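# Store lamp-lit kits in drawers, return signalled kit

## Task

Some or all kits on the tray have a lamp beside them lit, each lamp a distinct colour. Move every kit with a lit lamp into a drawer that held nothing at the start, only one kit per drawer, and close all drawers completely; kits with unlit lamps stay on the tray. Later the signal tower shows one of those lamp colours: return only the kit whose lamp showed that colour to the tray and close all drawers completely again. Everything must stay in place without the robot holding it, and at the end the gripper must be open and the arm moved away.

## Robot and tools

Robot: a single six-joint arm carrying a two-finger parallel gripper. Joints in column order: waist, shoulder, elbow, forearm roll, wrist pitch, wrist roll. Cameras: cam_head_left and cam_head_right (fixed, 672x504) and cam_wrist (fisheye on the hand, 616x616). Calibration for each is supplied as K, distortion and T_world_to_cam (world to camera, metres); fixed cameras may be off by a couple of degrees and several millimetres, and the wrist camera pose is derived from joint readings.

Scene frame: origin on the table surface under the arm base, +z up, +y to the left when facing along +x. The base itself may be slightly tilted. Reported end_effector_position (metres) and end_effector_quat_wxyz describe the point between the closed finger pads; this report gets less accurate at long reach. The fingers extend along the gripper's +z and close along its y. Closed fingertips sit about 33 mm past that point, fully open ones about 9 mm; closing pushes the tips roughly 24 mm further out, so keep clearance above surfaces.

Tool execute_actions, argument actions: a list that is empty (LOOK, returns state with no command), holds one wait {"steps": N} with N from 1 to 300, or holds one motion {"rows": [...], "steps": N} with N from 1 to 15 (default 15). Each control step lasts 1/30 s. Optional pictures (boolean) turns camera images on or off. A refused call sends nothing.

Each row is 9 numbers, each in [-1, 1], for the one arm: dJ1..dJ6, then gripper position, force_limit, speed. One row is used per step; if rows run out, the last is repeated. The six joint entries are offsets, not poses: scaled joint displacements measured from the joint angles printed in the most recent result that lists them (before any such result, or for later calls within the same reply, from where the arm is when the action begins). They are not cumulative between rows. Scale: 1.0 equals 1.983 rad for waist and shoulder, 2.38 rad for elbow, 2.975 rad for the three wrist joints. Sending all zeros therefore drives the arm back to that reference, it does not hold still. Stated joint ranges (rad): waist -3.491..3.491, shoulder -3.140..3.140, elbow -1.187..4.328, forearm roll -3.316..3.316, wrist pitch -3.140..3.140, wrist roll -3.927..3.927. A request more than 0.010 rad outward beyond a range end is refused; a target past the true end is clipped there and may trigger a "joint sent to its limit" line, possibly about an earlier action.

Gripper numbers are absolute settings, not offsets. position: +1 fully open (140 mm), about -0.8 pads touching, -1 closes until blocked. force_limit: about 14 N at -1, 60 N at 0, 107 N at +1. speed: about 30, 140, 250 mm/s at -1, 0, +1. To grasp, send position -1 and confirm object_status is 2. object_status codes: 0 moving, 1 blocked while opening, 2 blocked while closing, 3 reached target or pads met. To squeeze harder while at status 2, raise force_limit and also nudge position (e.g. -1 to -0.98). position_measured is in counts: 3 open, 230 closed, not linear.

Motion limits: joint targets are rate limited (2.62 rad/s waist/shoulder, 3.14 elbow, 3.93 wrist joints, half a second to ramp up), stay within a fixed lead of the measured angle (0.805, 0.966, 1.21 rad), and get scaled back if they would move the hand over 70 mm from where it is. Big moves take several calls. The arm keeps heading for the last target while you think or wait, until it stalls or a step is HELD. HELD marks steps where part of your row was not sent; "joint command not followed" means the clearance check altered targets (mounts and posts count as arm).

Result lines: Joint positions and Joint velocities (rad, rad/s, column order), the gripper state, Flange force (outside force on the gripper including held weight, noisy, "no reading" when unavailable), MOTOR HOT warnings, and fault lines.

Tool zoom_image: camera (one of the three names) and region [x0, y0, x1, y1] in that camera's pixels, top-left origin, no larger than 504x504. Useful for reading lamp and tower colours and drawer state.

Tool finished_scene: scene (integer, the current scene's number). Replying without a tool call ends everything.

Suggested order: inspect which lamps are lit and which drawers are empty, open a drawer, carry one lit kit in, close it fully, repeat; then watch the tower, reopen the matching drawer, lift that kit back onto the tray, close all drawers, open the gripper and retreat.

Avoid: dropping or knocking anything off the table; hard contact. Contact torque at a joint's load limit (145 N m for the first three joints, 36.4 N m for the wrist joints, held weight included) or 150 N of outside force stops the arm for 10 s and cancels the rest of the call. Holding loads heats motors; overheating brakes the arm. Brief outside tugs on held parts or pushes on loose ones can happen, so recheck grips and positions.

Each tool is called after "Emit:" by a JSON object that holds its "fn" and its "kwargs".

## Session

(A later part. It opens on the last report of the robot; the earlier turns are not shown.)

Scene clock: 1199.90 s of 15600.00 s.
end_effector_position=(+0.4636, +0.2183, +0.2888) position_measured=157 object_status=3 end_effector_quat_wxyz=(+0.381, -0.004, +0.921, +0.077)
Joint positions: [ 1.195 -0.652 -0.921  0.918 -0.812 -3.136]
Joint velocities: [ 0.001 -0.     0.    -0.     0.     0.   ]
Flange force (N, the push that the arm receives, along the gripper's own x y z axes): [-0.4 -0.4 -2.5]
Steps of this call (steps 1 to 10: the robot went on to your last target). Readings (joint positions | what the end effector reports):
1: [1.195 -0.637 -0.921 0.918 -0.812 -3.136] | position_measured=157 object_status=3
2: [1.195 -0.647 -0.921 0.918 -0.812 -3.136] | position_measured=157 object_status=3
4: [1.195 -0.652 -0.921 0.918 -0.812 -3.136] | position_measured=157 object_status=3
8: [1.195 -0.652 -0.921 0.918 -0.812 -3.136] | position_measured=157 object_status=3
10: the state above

Emit:
{"fn": "execute_actions", "kwargs": {"actions": [{"rows":[[-0.4513,0.2279,0.3155,-0.3086,-0.2413,0.6508,-0.22,0,0]],"steps":15}], "pictures": false}}

Emit:
{"fn": "execute_actions", "kwargs": {"actions": [{"steps":35}], "pictures": false}}

Emit:
{"fn": "execute_actions", "kwargs": {"actions": [{"rows":[[-0.3673,0.4328,0.2853,-0.1407,-0.0123,0.6003,-0.22,0,0]],"steps":15}], "pictures": false}}

Emit:
{"fn": "execute_actions", "kwargs": {"actions": [{"steps":35}]}}

Scene clock: 1237.47 s of 15600.00 s.
end_effector_position=(+0.4876, +0.0622, +0.2832) position_measured=157 object_status=3 end_effector_quat_wxyz=(+0.267, +0.041, +0.959, -0.082)
Joint positions: [ 0.88  -0.489 -0.65   0.587 -1.072 -2.631]
Joint velocities: [-0.841  0.419  0.698 -0.846 -0.661  1.581]
Flange force (N, the push that the arm receives, along the gripper's own x y z axes): [-2.1 1.9 -3.9]
Steps of this call (steps 1 to 30: the robot went on to your last target; steps 31 to 90: nothing new was sent; then 34.07 s passed at rest; steps 91 to 105: all 15 steps of this action). Readings (joint positions | what the end effector reports):
91: [1.195 -0.652 -0.921 0.918 -0.813 -3.136] | position_measured=157 object_status=3
92: [1.191 -0.651 -0.918 0.915 -0.816 -3.131] | position_measured=157 object_status=3
94: [1.168 -0.637 -0.896 0.887 -0.837 -3.095] | position_measured=157 object_status=3
98: [1.069 -0.584 -0.807 0.778 -0.922 -2.948] | position_measured=157 object_status=3
105: the state above

Scene clock: 1238.63 s of 15600.00 s.
end_effector_position=(+0.4131, -0.0493, +0.2792) position_measured=157 object_status=3 end_effector_quat_wxyz=(-0.025, -0.265, +0.963, -0.027)
Joint positions: [ 0.3  -0.2  -0.17 -0.   -1.53 -1.2 ]
Joint velocities: [ 0.001  0.     0.    -0.001 -0.001  0.   ]
Flange force (N, the push that the arm receives, along the gripper's own x y z axes): [-0.9 0.3 -3.6]
Steps of this call (steps 1 to 35: the robot went on to your last target). Readings (joint positions | what the end effector reports):
1: [0.851 -0.475 -0.627 0.557 -1.094 -2.576] | position_measured=157 object_status=3
2: [0.822 -0.460 -0.602 0.528 -1.117 -2.516] | position_measured=157 object_status=3
4: [0.761 -0.430 -0.552 0.467 -1.165 -2.385] | position_measured=157 object_status=3
8: [0.627 -0.364 -0.442 0.331 -1.271 -2.050] | position_measured=157 object_status=3
35: the state above

Scene clock: 1239.13 s of 15600.00 s.
end_effector_position=(+0.4926, -0.1209, +0.2299) position_measured=157 object_status=3 end_effector_quat_wxyz=(-0.022, -0.397, +0.915, +0.066)
Joint positions: [-0.011  0.161  0.119 -0.179 -1.546 -0.591]
Joint velocities: [-0.675  0.804  0.629 -0.387 -0.034  1.729]
Flange force (N, the push that the arm receives, along the gripper's own x y z axes): [-5.0 -7.7 -6.1]
Steps of this call (steps 1 to 15: all 15 steps of this action). Readings (joint positions | what the end effector reports):
1: [0.300 -0.200 -0.170 -0.001 -1.530 -1.200] | position_measured=157 object_status=3
2: [0.296 -0.197 -0.167 -0.002 -1.531 -1.195] | position_measured=157 object_status=3
4: [0.275 -0.173 -0.147 -0.015 -1.532 -1.159] | position_measured=157 object_status=3
8: [0.172 -0.057 -0.052 -0.074 -1.537 -0.985] | position_measured=157 object_status=3
15: the state above

Scene clock: 1240.30 s of 15600.00 s.
end_effector_position=(+0.5448, -0.3051, +0.1106) position_measured=157 object_status=3 end_effector_quat_wxyz=(-0.125, +0.686, -0.706, -0.122)
Joint positions: [-0.429  0.658  0.509 -0.419 -1.567  0.586]
Joint velocities: [ 0.001  0.     0.     0.001  0.    -0.001]
Flange force (N, the push that the arm receives, along the gripper's own x y z axes): [-2.2 -1.8 -2.3]
Steps of this call (steps 1 to 35: the robot went on to your last target). Readings (joint positions | what the end effector reports):
1: [-0.033 0.188 0.140 -0.192 -1.547 -0.531] | position_measured=157 object_status=3
2: [-0.055 0.214 0.161 -0.204 -1.548 -0.471] | position_measured=157 object_status=3
4: [-0.098 0.265 0.200 -0.229 -1.550 -0.350] | position_measured=157 object_status=3
8: [-0.181 0.364 0.278 -0.277 -1.554 -0.114] | position_measured=157 object_status=3
35: the state above
camera_calibration (this result's frames):
cam_wrist: T_world_to_cam=[[-0.996432, -0.050998, -0.0672448, 0.546362], [-0.081634, 0.784578, 0.614633, 0.223684], [0.0214138, 0.617929, -0.785942, 0.457423], [0, 0, 0, 1]] pos_world=[0.552878, -0.430289, 0.258765]

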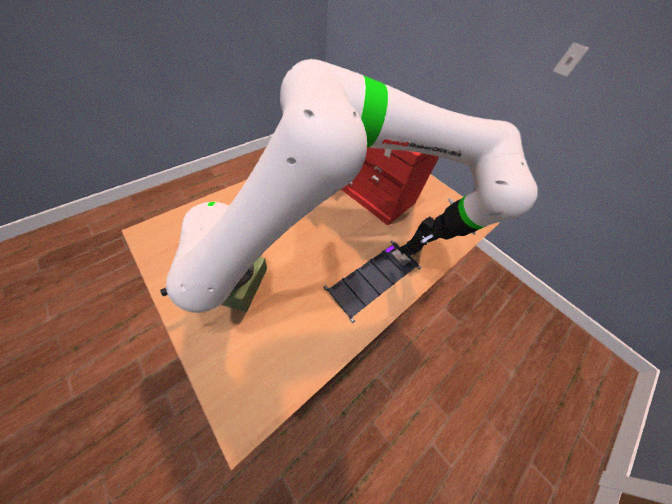

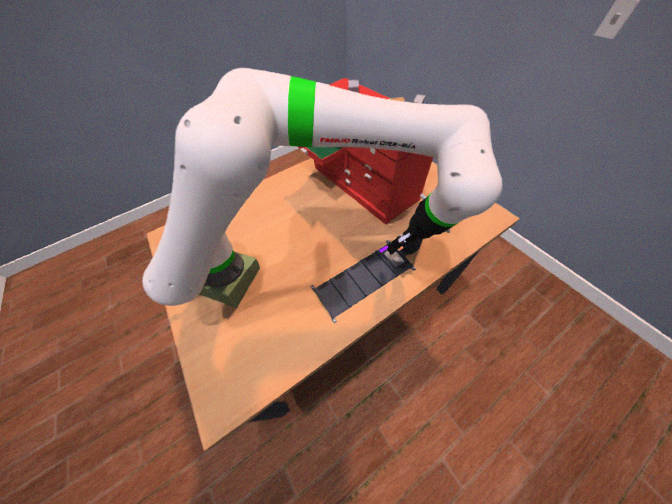

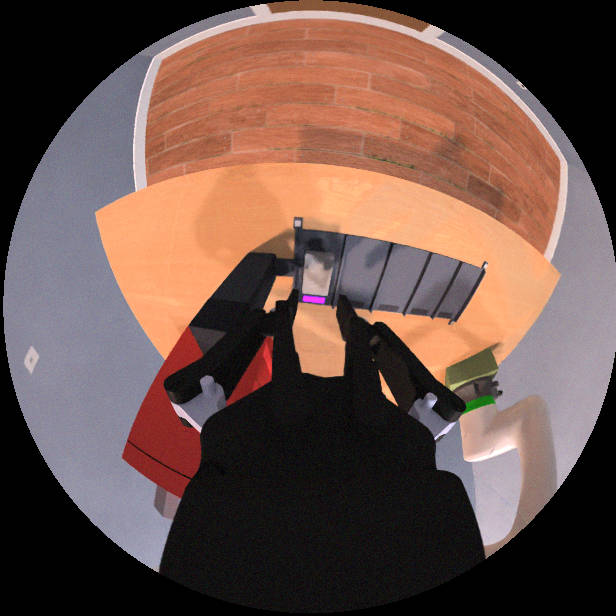

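Emit:
{"fn": "execute_actions", "kwargs": {"actions": [{"rows":[[0.0018,0.0085,-0.0083,-0.0005,0.0118,0.004,-0.22,0.3,-0.5],[0.0018,0.0085,-0.0083,-0.0005,0.0118,0.004,-0.22,0.3,-0.5],[0.0027,0.013,-0.0122,-0.0007,0.0176,0.006,-0.22,0.3,-0.5],[0.0027,0.013,-0.0122,-0.0007,0.0176,0.006,-0.22,0.3,-0.5],[0.0035,0.0174,-0.0161,-0.0009,0.0233,0.0079,-0.22,0.3,-0.5]],"steps":14}]}}

Emit:
{"fn": "zoom_image", "kwargs": {"camera": "cam_wrist", "region": [160, 220, 420, 420]}}

Scene clock: 1246.67 s of 15600.00 s.
end_effector_position=(+0.5452, -0.3052, +0.0711) position_measured=157 object_status=3 end_effector_quat_wxyz=(-0.125, +0.686, -0.706, -0.122)
Joint positions: [-0.422  0.693  0.47  -0.422 -1.498  0.609]
Joint velocities: [ 0.     0.001 -0.001 -0.001  0.001 -0.   ]
Flange force (N, the push that the arm receives, along the gripper's own x y z axes): [-1.1 -3.0 -3.1]
Steps of this call (steps 1 to 15: the robot went on to your last target; steps 16 to 90: nothing new was sent; then 2.90 s passed at rest; steps 91 to 104: all 14 steps of this action). Readings (joint positions | what the end effector reports):
91: [-0.429 0.658 0.509 -0.419 -1.567 0.586] | position_measured=157 object_status=3
92: [-0.428 0.660 0.506 -0.419 -1.561 0.587] | position_measured=157 object_status=3
94: [-0.426 0.673 0.492 -0.420 -1.538 0.596] | position_measured=157 object_status=3
98: [-0.422 0.691 0.473 -0.422 -1.502 0.608] | position_measured=157 object_status=3
104: the state above
camera_calibration (this result's frames):
cam_wrist: T_world_to_cam=[[-0.996415, -0.0508493, -0.0676132, 0.544216], [-0.0817514, 0.784385, 0.614863, 0.248003], [0.0217695, 0.618186, -0.78573, 0.426326], [0, 0, 0, 1]] pos_world=[0.553259, -0.430405, 0.219285]

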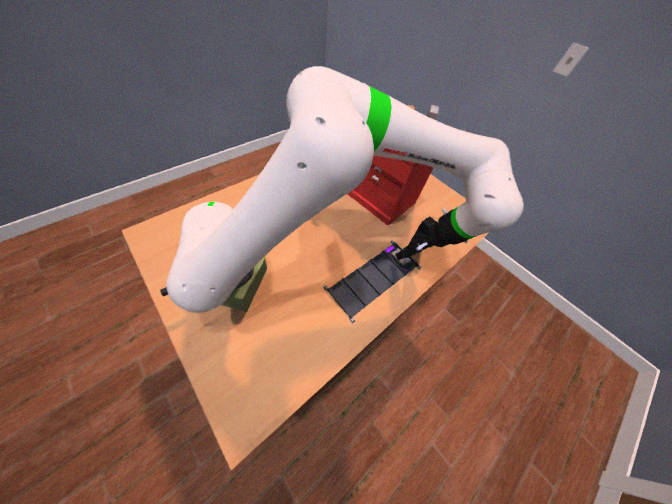

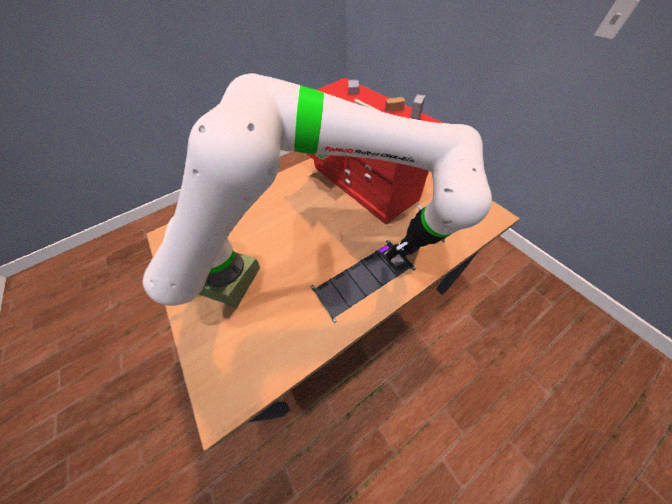

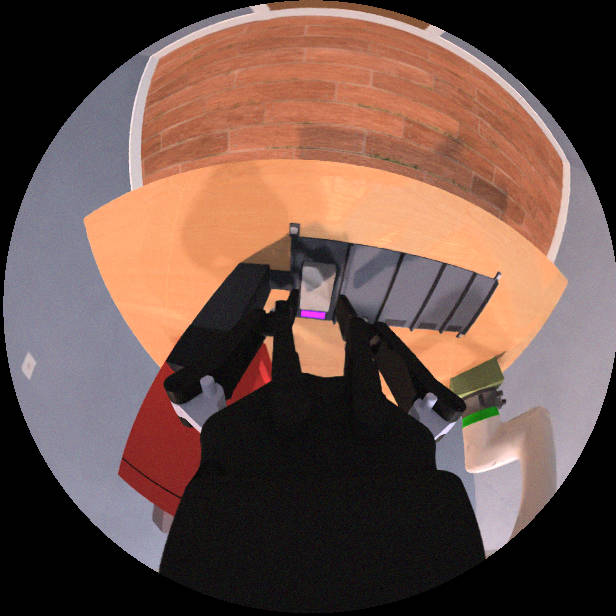

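Region (160, 220, 420, 420) of cam_wrist's 616x616 image, scaled by 1.938, with more detail than that image has; it fills the top 388 rows of this view, and the rest is white.

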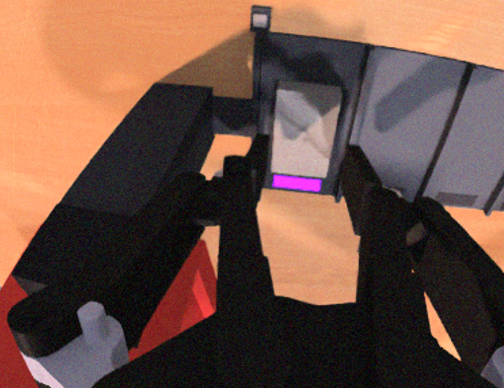

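Emit:
{"fn": "execute_actions", "kwargs": {"actions": [{"rows":[[0.001,0.0028,0.004,0,-0.0013,0,-0.22,0.3,-0.5],[0.001,0.0028,0.004,0,-0.0013,0,-0.22,0.3,-0.5],[0.001,0.0028,0.004,0,-0.0013,0,-0.22,0.3,-0.5],[0.0016,0.006,0.0016,-0.0002,0.0025,0.0013,-0.22,0.3,-0.5],[0.0021,0.009,-0.0008,-0.0003,0.0063,0.0026,-0.22,0.3,-0.5]],"steps":13}]}}

Emit:
{"fn": "zoom_image", "kwargs": {"camera": "cam_wrist", "region": [220, 220, 420, 390]}}

Scene clock: 1259.50 s of 15600.00 s.
end_effector_position=(+0.5476, -0.3053, +0.0580) position_measured=157 object_status=3 end_effector_quat_wxyz=(-0.125, +0.687, -0.705, -0.122)
Joint positions: [-0.418  0.71   0.469 -0.422 -1.479  0.617]
Joint velocities: [ 0.002  0.001 -0.002  0.001  0.002  0.001]
Flange force (N, the push that the arm receives, along the gripper's own x y z axes): [0.4 -4.1 -3.7]
Steps of this call (steps 1 to 15: the robot went on to your last target; steps 16 to 90: nothing new was sent; then 9.40 s passed at rest; steps 91 to 103: all 13 steps of this action). Readings (joint positions | what the end effector reports):
91: [-0.422 0.693 0.470 -0.422 -1.498 0.609] | position_measured=157 object_status=3
92: [-0.421 0.694 0.473 -0.422 -1.498 0.609] | position_measured=157 object_status=3
94: [-0.420 0.697 0.478 -0.422 -1.500 0.609] | position_measured=157 object_status=3
98: [-0.418 0.709 0.470 -0.422 -1.482 0.616] | position_measured=157 object_status=3
103: the state above
camera_calibration (this result's frames):
cam_wrist: T_world_to_cam=[[-0.996211, -0.0543515, -0.067894, 0.544575], [-0.0846839, 0.784016, 0.614937, 0.257877], [0.0198073, 0.618356, -0.785648, 0.417201], [0, 0, 0, 1]] pos_world=[0.556086, -0.43056, 0.206168]

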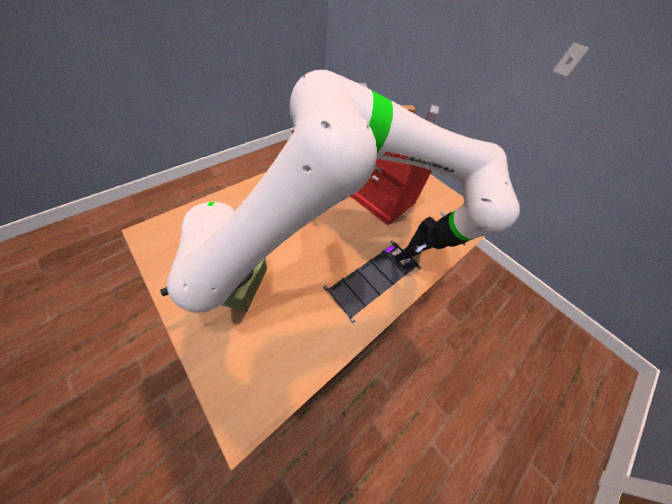

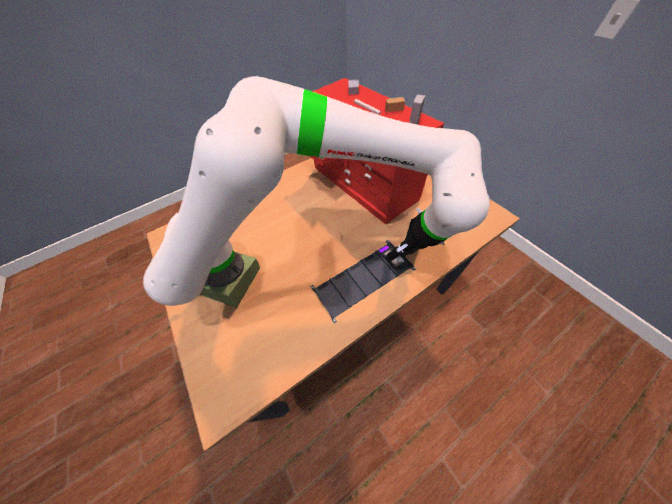

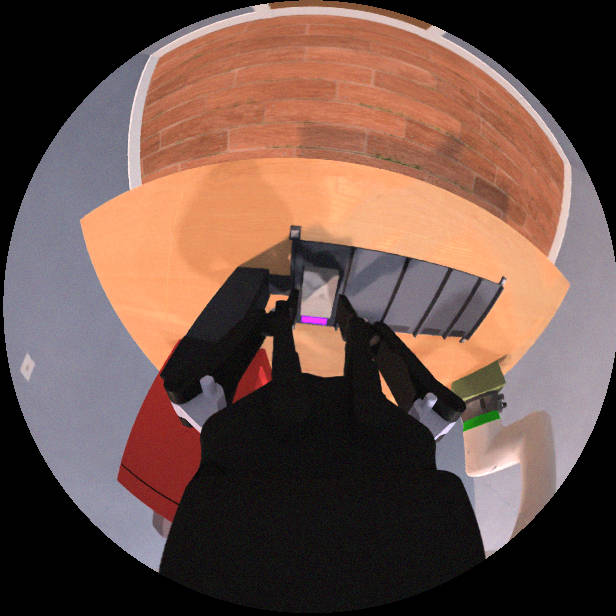

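Region (220, 220, 420, 390) of cam_wrist's 616x616 image, scaled by 2.520, with more detail than that image has; it fills the top 428 rows of this view, and the rest is white.

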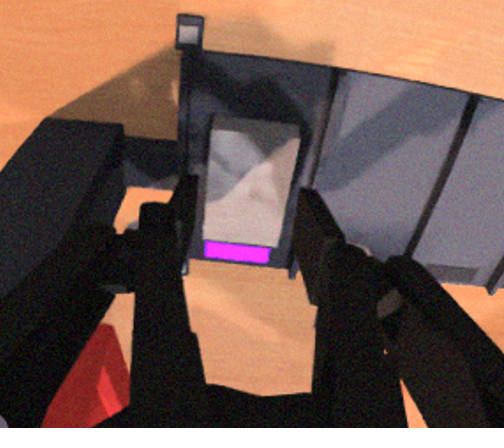

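Centered. Descend the rest slowly.

Emit:
{"fn": "execute_actions", "kwargs": {"actions": [{"rows":[[0.0002,0.0013,-0.0009,-0.0001,0.0015,0.0002,-0.22,0.3,-0.5],[0.0005,0.0026,-0.0018,-0.0001,0.003,0.0005,-0.22,0.3,-0.5],[0.0007,0.0039,-0.0027,-0.0002,0.0045,0.0009,-0.22,0.3,-0.5],[0.0009,0.0052,-0.0036,-0.0003,0.006,0.0013,-0.22,0.3,-0.5],[0.0012,0.0065,-0.0045,-0.0004,0.0075,0.0017,-0.22,0.3,-0.5]],"steps":13}], "pictures": false}}

Scene clock: 1264.50 s of 15600.00 s.
end_effector_position=(+0.5475, -0.3052, +0.0448) position_measured=157 object_status=3 end_effector_quat_wxyz=(-0.125, +0.687, -0.706, -0.122)
Joint positions: [-0.415  0.723  0.458 -0.424 -1.457  0.622]
Joint velocities: [ 0.001  0.001 -0.001  0.002  0.001 -0.001]
Flange force (N, the push that the arm receives, along the gripper's own x y z axes): [-0.2 -2.4 -2.7]
Steps of this call (steps 1 to 15: the robot went on to your last target; steps 16 to 90: nothing new was sent; then 1.57 s passed at rest; steps 91 to 103: all 13 steps of this action). Readings (joint positions | what the end effector reports):
91: [-0.418 0.711 0.468 -0.423 -1.479 0.617] | position_measured=157 object_status=3
92: [-0.417 0.711 0.468 -0.423 -1.477 0.617] | position_measured=157 object_status=3
94: [-0.417 0.715 0.465 -0.423 -1.471 0.618] | position_measured=157 object_status=3
98: [-0.415 0.723 0.458 -0.424 -1.458 0.621] | position_measured=157 object_status=3
103: the state above

Emit:
{"fn": "execute_actions", "kwargs": {"actions": [{"rows":[[0,0,0,0,0,0,-1,0.3,-0.5]],"steps":15}], "pictures": false}}

Emit:
{"fn": "execute_actions", "kwargs": {"actions": [{"rows":[[-0.0012,-0.0065,0.0045,0.0004,-0.0075,-0.0026,-1,0.3,-0.5],[-0.0023,-0.0128,0.0094,0.0007,-0.0152,-0.0052,-1,0.3,-0.5],[-0.0023,-0.0128,0.0094,0.0007,-0.0152,-0.0052,-1,0.3,-0.5],[-0.004,-0.0217,0.0172,0.0011,-0.0267,-0.009,-1,0.3,-0.5],[-0.0058,-0.0302,0.0255,0.0016,-0.0385,-0.0131,-1,0.3,-0.5]],"steps":15}]}}

Scene clock: 1272.13 s of 15600.00 s.
end_effector_position=(+0.5475, -0.3052, +0.0448) position_measured=178 object_status=2 end_effector_quat_wxyz=(-0.125, +0.687, -0.706, -0.122)
Joint positions: [-0.415  0.723  0.458 -0.424 -1.457  0.622]
Joint velocities: [-0.    -0.     0.    -0.001  0.     0.   ]
Flange force (N, the push that the arm receives, along the gripper's own x y z axes): [-6.3 0.4 -22.5]
Steps of this call (steps 1 to 15: the robot went on to your last target; steps 16 to 90: nothing new was sent; then 4.13 s passed at rest; steps 91 to 105: all 15 steps of this action). Readings (joint positions | what the end effector reports):
91: [-0.415 0.723 0.458 -0.424 -1.457 0.622] | position_measured=157 object_status=0
92: [-0.415 0.723 0.458 -0.424 -1.457 0.622] | position_measured=160 object_status=0
94: [-0.415 0.723 0.458 -0.424 -1.457 0.622] | position_measured=169 object_status=0
98: [-0.415 0.723 0.458 -0.424 -1.457 0.622] | position_measured=178 object_status=0
105: the state above

Scene clock: 1272.63 s of 15600.00 s.
end_effector_position=(+0.5473, -0.3052, +0.1109) position_measured=178 object_status=2 end_effector_quat_wxyz=(-0.125, +0.687, -0.706, -0.122)
Joint positions: [-0.427  0.663  0.519 -0.419 -1.571  0.583]
Joint velocities: [ 0.    -0.002  0.002  0.002 -0.002 -0.   ]
Flange force (N, the push that the arm receives, along the gripper's own x y z axes): [-1.6 -1.8 -2.3]
Steps of this call (steps 1 to 15: all 15 steps of this action). Readings (joint positions | what the end effector reports):
1: [-0.415 0.723 0.458 -0.424 -1.457 0.622] | position_measured=178 object_status=2
2: [-0.415 0.721 0.460 -0.424 -1.462 0.620] | position_measured=178 object_status=2
4: [-0.418 0.707 0.472 -0.423 -1.486 0.612] | position_measured=178 object_status=2
8: [-0.425 0.672 0.509 -0.420 -1.553 0.589] | position_measured=178 object_status=2
15: the state above
camera_calibration (this result's frames):
cam_wrist: T_world_to_cam=[[-0.996407, -0.052161, -0.0667264, 0.548463], [-0.0822354, 0.784316, 0.614887, 0.223982], [0.0202614, 0.618165, -0.785787, 0.458344], [0, 0, 0, 1]] pos_world=[0.555625, -0.430396, 0.259034]

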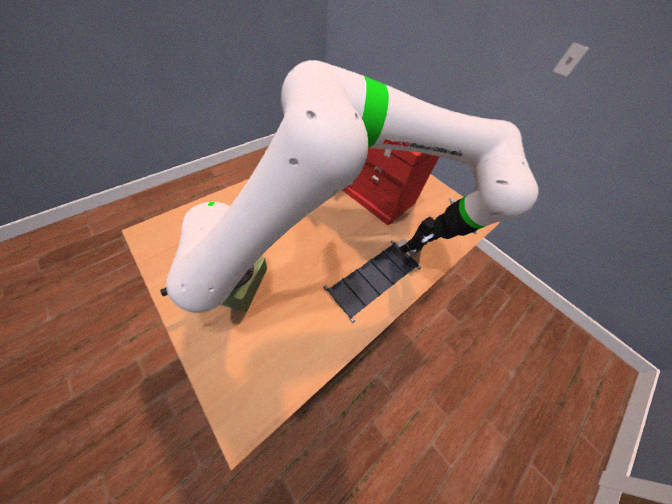

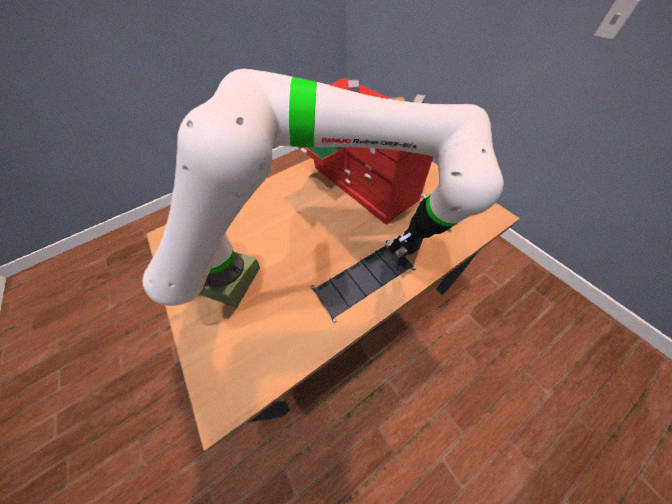

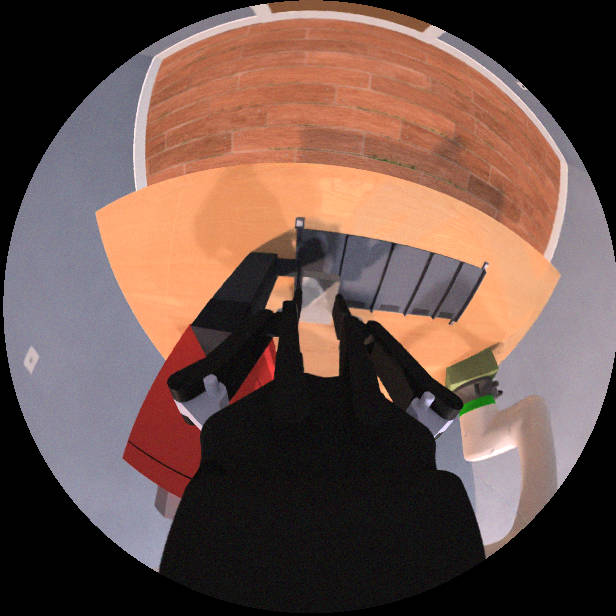

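Emit:
{"fn": "execute_actions", "kwargs": {"actions": [{"rows":[[0.3666,-0.4352,-0.2601,0.1408,0.0239,-0.7002,-1,0.3,-0.5]],"steps":15}], "pictures": false}}

Emit:
{"fn": "execute_actions", "kwargs": {"actions": [{"steps":35}], "pictures": false}}

Emit:
{"fn": "execute_actions", "kwargs": {"actions": [{"rows":[[0.3088,0.0319,-0.0316,0.0893,0.1188,-0.2874,-1,0.3,-0.5]],"steps":15}], "pictures": false}}

Emit:
{"fn": "execute_actions", "kwargs": {"actions": [{"steps":22}]}}

Scene clock: 1286.67 s of 15600.00 s.
end_effector_position=(+0.5389, -0.1810, +0.1984) position_measured=178 object_status=2 end_effector_quat_wxyz=(+0.035, -0.611, +0.786, +0.090)
Joint positions: [-0.16   0.351  0.292 -0.265 -1.545  0.068]
Joint velocities: [ 0.638 -0.764 -0.545  0.367  0.063 -1.518]
Flange force (N, the push that the arm receives, along the gripper's own x y z axes): [-5.4 0.9 -1.5]
Steps of this call (steps 1 to 15: the robot went on to your last target; steps 16 to 90: nothing new was sent; then 10.53 s passed at rest; steps 91 to 105: all 15 steps of this action). Readings (joint positions | what the end effector reports):
91: [-0.427 0.663 0.519 -0.419 -1.571 0.582] | position_measured=178 object_status=2
92: [-0.424 0.660 0.516 -0.417 -1.571 0.577] | position_measured=178 object_status=2
94: [-0.403 0.636 0.498 -0.405 -1.569 0.542] | position_measured=178 object_status=2
98: [-0.313 0.534 0.422 -0.353 -1.560 0.388] | position_measured=178 object_status=2
105: the state above

Scene clock: 1287.83 s of 15600.00 s.
end_effector_position=(+0.4495, -0.0412, +0.3091) position_measured=178 object_status=2 end_effector_quat_wxyz=(+0.029, -0.120, +0.992, -0.028)
Joint positions: [ 0.3   -0.2   -0.101 -0.    -1.5   -1.5  ]
Joint velocities: [ 0.001  0.    -0.001  0.002 -0.001 -0.001]
Flange force (N, the push that the arm receives, along the gripper's own x y z axes): [-0.8 1.8 -2.3]
Steps of this call (steps 1 to 35: the robot went on to your last target). Readings (joint positions | what the end effector reports):
1: [-0.138 0.325 0.274 -0.253 -1.543 0.015] | position_measured=178 object_status=2
2: [-0.117 0.299 0.255 -0.240 -1.541 -0.040] | position_measured=178 object_status=2
4: [-0.074 0.248 0.219 -0.216 -1.537 -0.157] | position_measured=178 object_status=2
8: [0.010 0.148 0.147 -0.168 -1.529 -0.426] | position_measured=178 object_status=2
35: the state above

Scene clock: 1288.33 s of 15600.00 s.
end_effector_position=(+0.5180, +0.0849, +0.2937) position_measured=178 object_status=2 end_effector_quat_wxyz=(+0.105, -0.066, +0.991, -0.038)
Joint positions: [ 0.635 -0.164 -0.142  0.145 -1.307 -1.967]
Joint velocities: [ 0.801  0.079 -0.098  0.344  0.459 -1.109]
Flange force (N, the push that the arm receives, along the gripper's own x y z axes): [-0.4 -0.4 -1.7]
Steps of this call (steps 1 to 15: all 15 steps of this action). Readings (joint positions | what the end effector reports):
1: [0.301 -0.200 -0.101 0.000 -1.500 -1.501] | position_measured=178 object_status=2
2: [0.304 -0.199 -0.101 0.002 -1.498 -1.505] | position_measured=178 object_status=2
4: [0.328 -0.195 -0.104 0.012 -1.484 -1.539] | position_measured=178 object_status=2
8: [0.437 -0.184 -0.117 0.059 -1.421 -1.691] | position_measured=178 object_status=2
15: the state above

Scene clock: 1289.07 s of 15600.00 s.
end_effector_position=(+0.5373, +0.2272, +0.2905) position_measured=178 object_status=2 end_effector_quat_wxyz=(+0.173, -0.034, +0.984, +0.006)
Joint positions: [ 0.913 -0.136 -0.176  0.266 -1.147 -2.355]
Joint velocities: [-0.001  0.     0.    -0.    -0.     0.   ]
Flange force (N, the push that the arm receives, along the gripper's own x y z axes): [1.5 1.3 -2.0]
Steps of this call (steps 1 to 22: the robot went on to your last target). Readings (joint positions | what the end effector reports):
1: [0.662 -0.161 -0.145 0.157 -1.292 -2.004] | position_measured=178 object_status=2
2: [0.688 -0.159 -0.148 0.168 -1.276 -2.042] | position_measured=178 object_status=2
4: [0.741 -0.154 -0.155 0.191 -1.246 -2.115] | position_measured=178 object_status=2
8: [0.842 -0.144 -0.167 0.235 -1.188 -2.256] | position_measured=178 object_status=2
22: the state above
camera_calibration (this result's frames):
cam_wrist: T_world_to_cam=[[-0.147554, 0.986733, -0.0677162, -0.113577], [0.774417, 0.15785, 0.612668, -0.622115], [0.615229, 0.0379611, -0.787434, 0.0832386], [0, 0, 0, 1]] pos_world=[0.413807, 0.207111, 0.439004]

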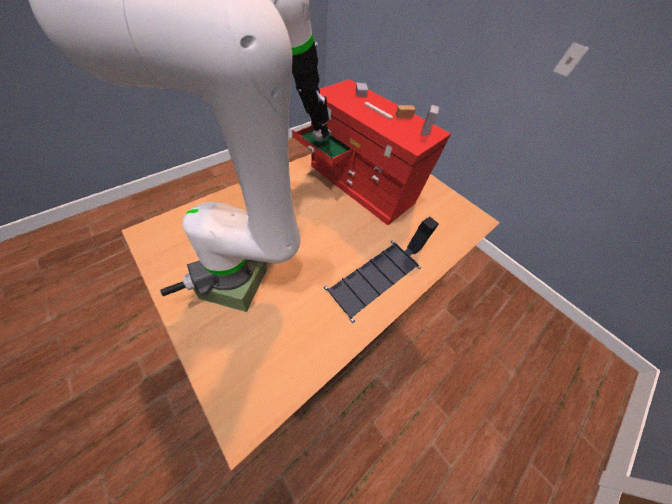

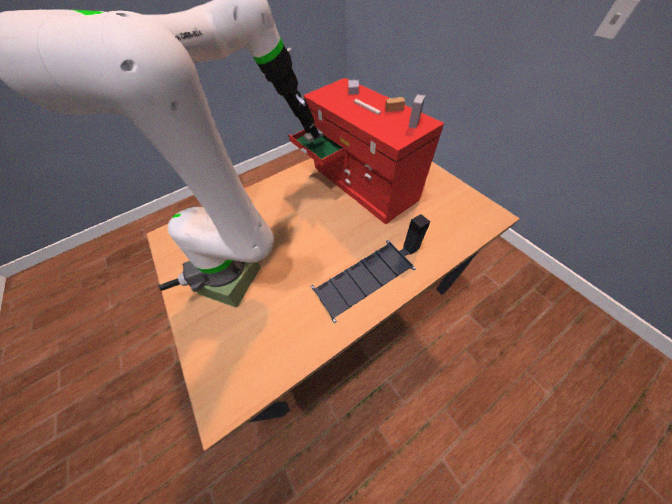

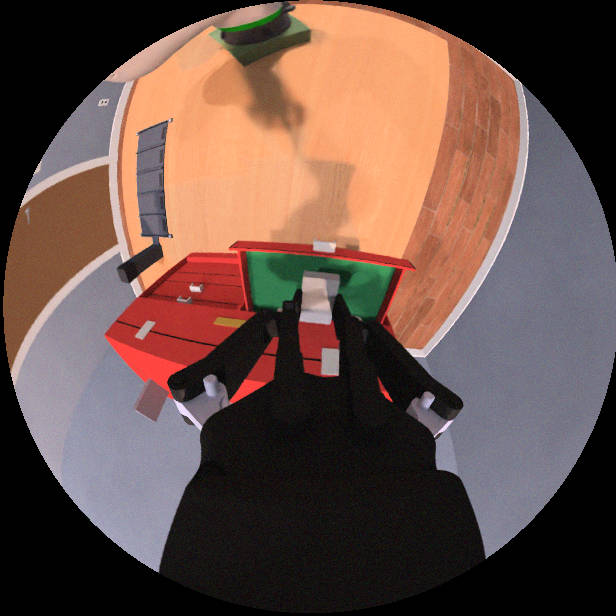

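Emit:
{"fn": "execute_actions", "kwargs": {"actions": []}}

Scene clock: 1325.53 s of 15600.00 s.
end_effector_position=(+0.5373, +0.2272, +0.2905) position_measured=178 object_status=2 end_effector_quat_wxyz=(+0.173, -0.034, +0.984, +0.006)
Joint positions: [ 0.913 -0.136 -0.176  0.266 -1.147 -2.355]
Joint velocities: [ 0.001  0.    -0.    -0.     0.    -0.   ]
Flange force (N, the push that the arm receives, along the gripper's own x y z axes): [-0.3 0.3 -1.8]
Steps of this call (steps 1 to 15: the robot went on to your last target; steps 16 to 90: nothing new was sent; then 33.47 s passed at rest). Readings (joint positions | what the end effector reports):
1: [0.913 -0.136 -0.176 0.266 -1.147 -2.355] | position_measured=178 object_status=2
2: [0.913 -0.136 -0.176 0.266 -1.147 -2.355] | position_measured=178 object_status=2
4: [0.913 -0.136 -0.176 0.266 -1.147 -2.355] | position_measured=178 object_status=2
8: [0.913 -0.136 -0.176 0.266 -1.147 -2.355] | position_measured=178 object_status=2
90: the state above
The arm was judged still, so your last target was given up. Only a new action makes it travel on or press farther. Fingers that are still opening or closing keep moving.
camera_calibration (this result's frames):
cam_wrist: T_world_to_cam=[[-0.147591, 0.986729, -0.0677038, -0.113584], [0.774409, 0.157871, 0.612673, -0.622115], [0.61523, 0.0379943, -0.787432, 0.0832315], [0, 0, 0, 1]] pos_world=[0.413801, 0.207128, 0.439002]

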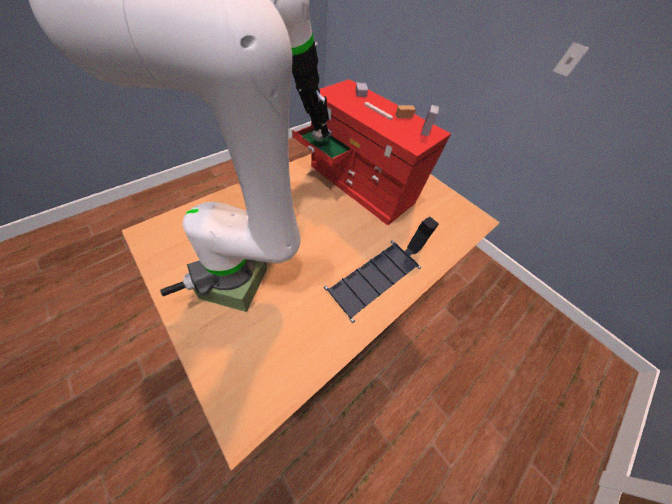

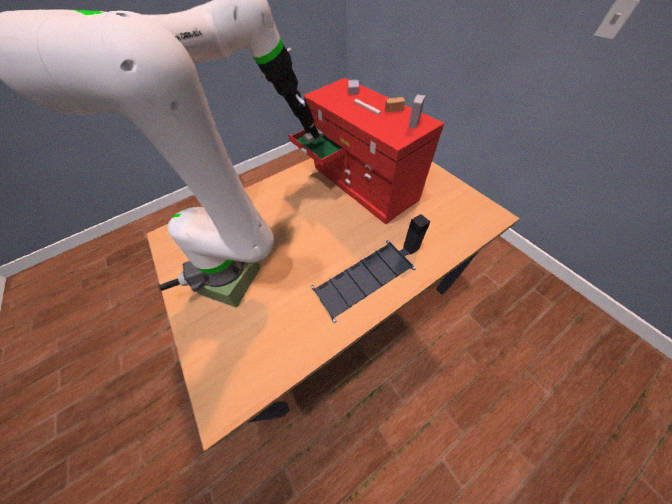

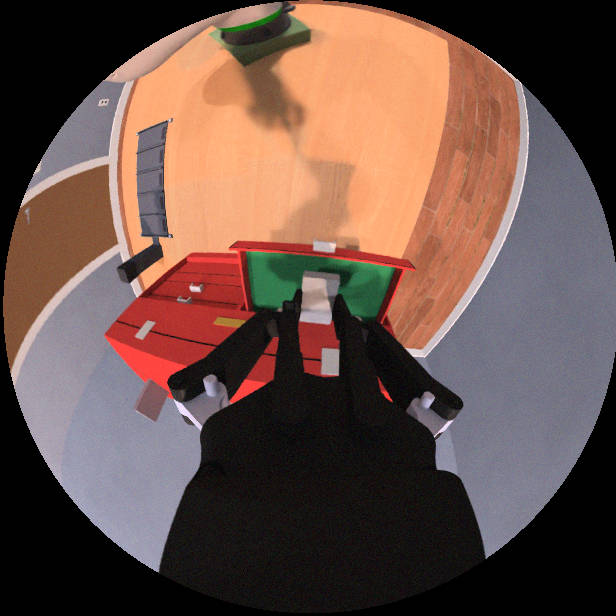

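Emit:
{"fn": "execute_actions", "kwargs": {"actions": [{"rows":[[-0.0004,0.0014,-0.009,0.001,0.008,-0.002,-1,0.3,0],[-0.0004,0.0014,-0.009,0.001,0.008,-0.002,-1,0.3,0],[-0.0008,0.003,-0.018,0.002,0.016,-0.0043,-1,0.3,0],[-0.0008,0.003,-0.018,0.002,0.016,-0.0043,-1,0.3,0],[-0.0012,0.005,-0.0265,0.003,0.024,-0.0065,-1,0.3,0],[-0.0012,0.005,-0.0265,0.003,0.024,-0.0065,-1,0.3,0],[-0.0016,0.0068,-0.035,0.0041,0.0318,-0.0087,-1,0.3,0]],"steps":15}], "pictures": false}}

Emit:
{"fn": "execute_actions", "kwargs": {"actions": [{"steps":6}], "pictures": false}}

Emit:
{"fn": "execute_actions", "kwargs": {"actions": [{"rows":[[-0.0002,0.0008,-0.0034,0.0004,0.0032,-0.001,-1,0.3,0]],"steps":12}]}}

Scene clock: 1330.73 s of 15600.00 s.
end_effector_position=(+0.5374, +0.2272, +0.2509) position_measured=178 object_status=2 end_effector_quat_wxyz=(+0.173, -0.034, +0.984, +0.006)
Joint positions: [ 0.91  -0.123 -0.259  0.278 -1.052 -2.381]
Joint velocities: [-0.     0.001 -0.003  0.     0.003 -0.   ]
Flange force (N, the push that the arm receives, along the gripper's own x y z axes): [-1.3 0.9 -1.3]
Steps of this call (steps 1 to 90: nothing new was sent; then 1.70 s passed at rest; steps 91 to 105: all 15 steps of this action). Readings (joint positions | what the end effector reports):
91: [0.913 -0.136 -0.176 0.266 -1.146 -2.355] | position_measured=178 object_status=2
92: [0.913 -0.136 -0.180 0.266 -1.142 -2.356] | position_measured=178 object_status=2
94: [0.912 -0.134 -0.197 0.269 -1.123 -2.361] | position_measured=178 object_status=2
98: [0.911 -0.127 -0.236 0.274 -1.078 -2.374] | position_measured=178 object_status=2
105: the state above

Scene clock: 1330.93 s of 15600.00 s.
end_effector_position=(+0.5373, +0.2272, +0.2508) position_measured=178 object_status=2 end_effector_quat_wxyz=(+0.173, -0.034, +0.984, +0.006)
Joint positions: [ 0.91  -0.123 -0.259  0.278 -1.052 -2.381]
Joint velocities: [ 0.001  0.    -0.     0.     0.001 -0.   ]
Flange force (N, the push that the arm receives, along the gripper's own x y z axes): [0.3 1.1 -1.9]
Steps of this call (steps 1 to 6: the robot went on to your last target). Readings (joint positions | what the end effector reports):
1: [0.910 -0.123 -0.259 0.278 -1.052 -2.381] | position_measured=178 object_status=2
2: [0.910 -0.123 -0.259 0.278 -1.052 -2.381] | position_measured=178 object_status=2
4: [0.910 -0.123 -0.259 0.278 -1.052 -2.381] | position_measured=178 object_status=2
6: the state above

Scene clock: 1331.33 s of 15600.00 s.
end_effector_position=(+0.5373, +0.2271, +0.2468) position_measured=178 object_status=2 end_effector_quat_wxyz=(+0.173, -0.034, +0.984, +0.006)
Joint positions: [ 0.909 -0.121 -0.267  0.279 -1.043 -2.384]
Joint velocities: [-0.  0.  0. -0. -0. -0.]
Flange force (N, the push that the arm receives, along the gripper's own x y z axes): [-0.2 1.1 -2.7]
Steps of this call (steps 1 to 12: all 12 steps of this action). Readings (joint positions | what the end effector reports):
1: [0.910 -0.123 -0.259 0.278 -1.052 -2.381] | position_measured=178 object_status=2
2: [0.910 -0.122 -0.262 0.278 -1.049 -2.382] | position_measured=178 object_status=2
4: [0.909 -0.122 -0.266 0.279 -1.044 -2.384] | position_measured=178 object_status=2
8: [0.909 -0.121 -0.267 0.279 -1.043 -2.384] | position_measured=178 object_status=2
12: the state above
camera_calibration (this result's frames):
cam_wrist: T_world_to_cam=[[-0.147251, 0.986815, -0.0671783, -0.116768], [0.774194, 0.157261, 0.6131, -0.595178], [0.615581, 0.0382703, -0.787144, 0.0484926], [0, 0, 0, 1]] pos_world=[0.413738, 0.206971, 0.39523]

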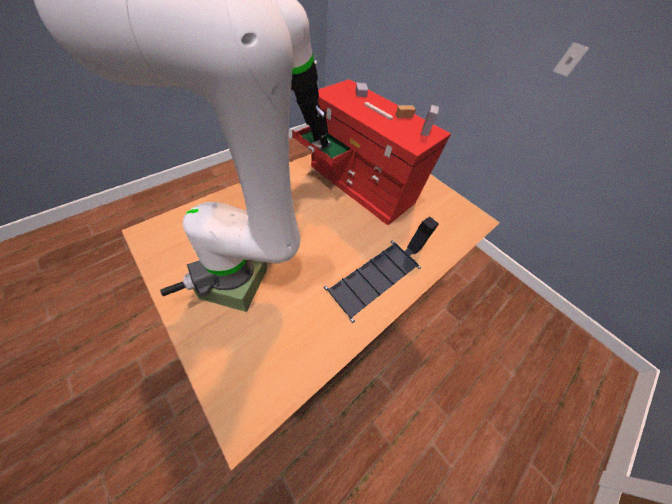

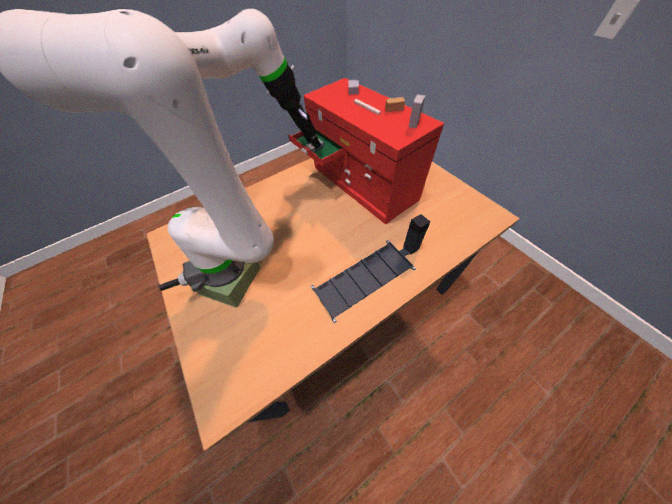

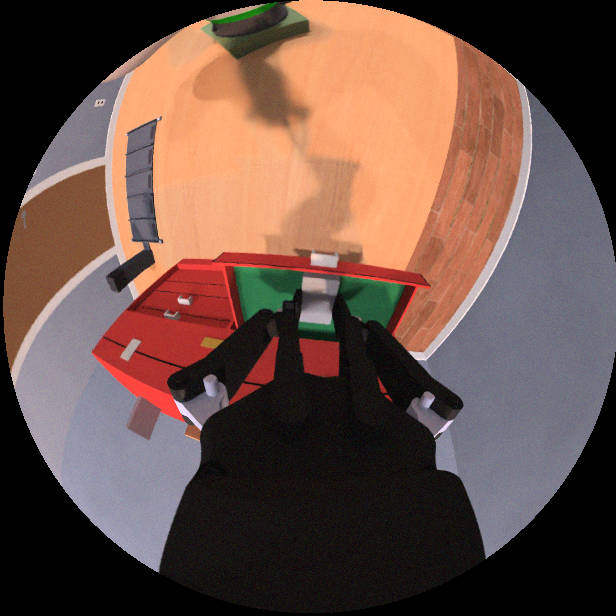

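Emit:
{"fn": "zoom_image", "kwargs": {"camera": "cam_wrist", "region": [240, 230, 400, 370]}}

Emit:
{"fn": "execute_actions", "kwargs": {"actions": [{"rows":[[-0.0001,0.0004,-0.0017,0.0002,0.0016,-0.0005,-1,0.3,0]],"steps":10}], "pictures": false}}

Region (240, 230, 400, 370) of cam_wrist's 616x616 image, scaled by 3.150, with more detail than that image has; it fills the top 441 rows of this view, and the rest is white.

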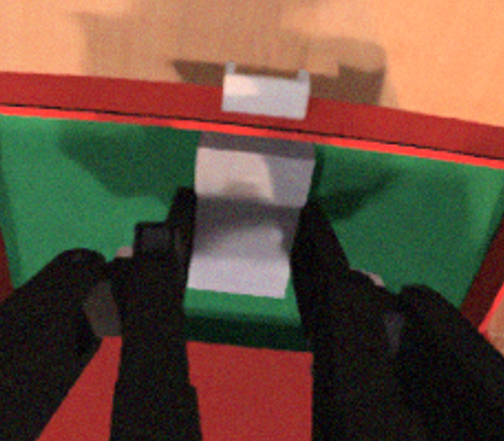

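Scene clock: 1339.00 s of 15600.00 s.
end_effector_position=(+0.5372, +0.2271, +0.2448) position_measured=178 object_status=2 end_effector_quat_wxyz=(+0.173, -0.034, +0.984, +0.006)
Joint positions: [ 0.909 -0.121 -0.271  0.28  -1.038 -2.386]
Joint velocities: [-0.001  0.    -0.001 -0.     0.001 -0.   ]
Flange force (N, the push that the arm receives, along the gripper's own x y z axes): [0.3 0.8 -1.8]
Steps of this call (steps 1 to 15: the robot went on to your last target; steps 16 to 90: nothing new was sent; then 4.33 s passed at rest; steps 91 to 100: all 10 steps of this action). Readings (joint positions | what the end effector reports):
91: [0.909 -0.121 -0.267 0.279 -1.042 -2.384] | position_measured=178 object_status=2
92: [0.909 -0.121 -0.269 0.279 -1.041 -2.385] | position_measured=178 object_status=2
94: [0.909 -0.121 -0.271 0.279 -1.039 -2.385] | position_measured=178 object_status=2
98: [0.909 -0.121 -0.271 0.280 -1.038 -2.386] | position_measured=178 object_status=2
100: the state above

Emit:
{"fn": "execute_actions", "kwargs": {"actions": [{"rows":[[-0.0001,0.0004,-0.0017,0.0002,0.0016,-0.0005,-1,0.3,0]],"steps":10}], "pictures": false}}

Scene clock: 1342.67 s of 15600.00 s.
end_effector_position=(+0.5372, +0.2271, +0.2429) position_measured=178 object_status=2 end_effector_quat_wxyz=(+0.173, -0.033, +0.984, +0.006)
Joint positions: [ 0.909 -0.12  -0.275  0.28  -1.033 -2.387]
Joint velocities: [ 0.     0.    -0.002 -0.     0.    -0.   ]
Flange force (N, the push that the arm receives, along the gripper's own x y z axes): [-8.0 1.0 -22.4]
Steps of this call (steps 1 to 15: the robot went on to your last target; steps 16 to 90: nothing new was sent; then 0.33 s passed at rest; steps 91 to 100: all 10 steps of this action). Readings (joint positions | what the end effector reports):
91: [0.909 -0.121 -0.271 0.280 -1.038 -2.386] | position_measured=178 object_status=2
92: [0.909 -0.120 -0.273 0.280 -1.036 -2.386] | position_measured=178 object_status=2
94: [0.909 -0.120 -0.274 0.280 -1.034 -2.387] | position_measured=178 object_status=2
98: [0.909 -0.120 -0.275 0.280 -1.033 -2.387] | position_measured=178 object_status=2
100: the state above

Emit:
{"fn": "execute_actions", "kwargs": {"actions": [{"rows":[[0,-0.0002,0.0009,-0.0001,-0.0008,0.0002,-1,0.3,0],[0,-0.0002,0.0009,-0.0001,-0.0008,0.0002,-1,0.3,0],[0,-0.0002,0.0009,-0.0001,-0.0008,0.0002,-0.15,0.3,0],[0,-0.0002,0.0009,-0.0001,-0.0008,0.0002,-0.15,0.3,0],[0,-0.0002,0.0009,-0.0001,-0.0008,0.0002,-0.15,0.3,0],[0,-0.0002,0.0009,-0.0001,-0.0008,0.0002,-0.15,0.3,0],[0,-0.0002,0.0009,-0.0001,-0.0008,0.0002,-0.15,0.3,0],[0,-0.0002,0.0009,-0.0001,-0.0008,0.0002,-0.15,0.3,0],[0,-0.0002,0.0009,-0.0001,-0.0008,0.0002,-0.15,0.3,0],[0,-0.0002,0.0009,-0.0001,-0.0008,0.0002,-0.15,0.3,0],[0.001,-0.0045,0.02,-0.0024,-0.019,0.0054,-0.15,0.3,0],[0.001,-0.0045,0.02,-0.0024,-0.019,0.0054,-0.15,0.3,0],[0.002,-0.008,0.0416,-0.0047,-0.0383,0.0108,-0.15,0.3,0]],"steps":15}], "pictures": false}}

Emit:
{"fn": "execute_actions", "kwargs": {"actions": [{"steps":9}]}}

Scene clock: 1352.03 s of 15600.00 s.
end_effector_position=(+0.5377, +0.2270, +0.2692) position_measured=148 object_status=0 end_effector_quat_wxyz=(+0.173, -0.034, +0.984, +0.005)
Joint positions: [ 0.911 -0.129 -0.221  0.273 -1.097 -2.369]
Joint velocities: [ 0.02  -0.092  0.58  -0.076 -0.638  0.18 ]
Flange force (N, the push that the arm receives, along the gripper's own x y z axes): [-1.2 0.6 -4.9]
Steps of this call (steps 1 to 15: the robot went on to your last target; steps 16 to 90: nothing new was sent; then 5.87 s passed at rest; steps 91 to 105: all 15 steps of this action). Readings (joint positions | what the end effector reports):
91: [0.909 -0.120 -0.275 0.280 -1.033 -2.387] | position_measured=178 object_status=2
92: [0.909 -0.120 -0.275 0.280 -1.034 -2.387] | position_measured=178 object_status=2
94: [0.909 -0.120 -0.274 0.280 -1.035 -2.387] | position_measured=178 object_status=0
98: [0.909 -0.120 -0.273 0.280 -1.036 -2.387] | position_measured=148 object_status=0
105: the state above

Scene clock: 1352.33 s of 15600.00 s.
end_effector_position=(+0.5373, +0.2270, +0.2900) position_measured=148 object_status=3 end_effector_quat_wxyz=(+0.173, -0.034, +0.984, +0.005)
Joint positions: [ 0.913 -0.136 -0.176  0.266 -1.147 -2.355]
Joint velocities: [ 0.    -0.001 -0.     0.001 -0.002  0.001]
Flange force (N, the push that the arm receives, along the gripper's own x y z axes): [-2.2 1.1 -2.9]
Steps of this call (steps 1 to 9: the robot went on to your last target). Readings (joint positions | what the end effector reports):
1: [0.912 -0.132 -0.203 0.270 -1.116 -2.364] | position_measured=148 object_status=3
2: [0.912 -0.134 -0.189 0.268 -1.132 -2.359] | position_measured=148 object_status=3
4: [0.913 -0.136 -0.177 0.267 -1.145 -2.355] | position_measured=148 object_status=3
8: [0.913 -0.136 -0.176 0.266 -1.147 -2.355] | position_measured=148 object_status=3
9: the state above
camera_calibration (this result's frames):
cam_wrist: T_world_to_cam=[[-0.147968, 0.98657, -0.069179, -0.112692], [0.77468, 0.159103, 0.612011, -0.621999], [0.614798, 0.0369666, -0.787818, 0.0834098], [0, 0, 0, 1]] pos_world=[0.413895, 0.207057, 0.438586]

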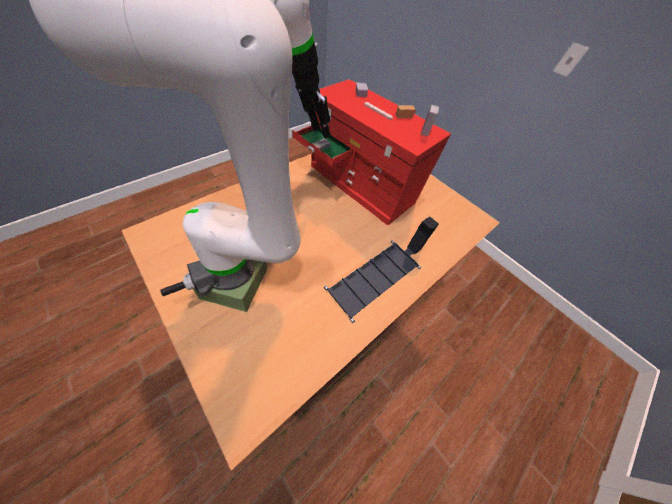

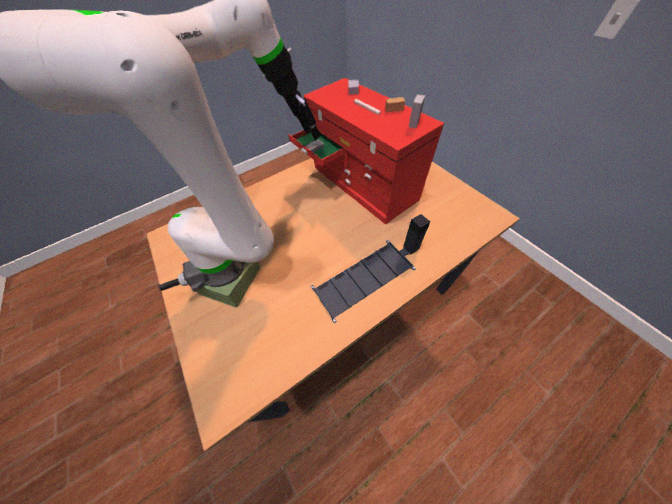

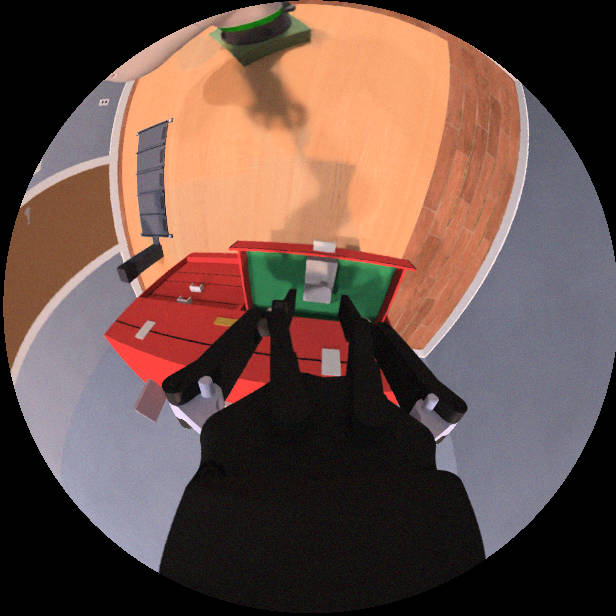

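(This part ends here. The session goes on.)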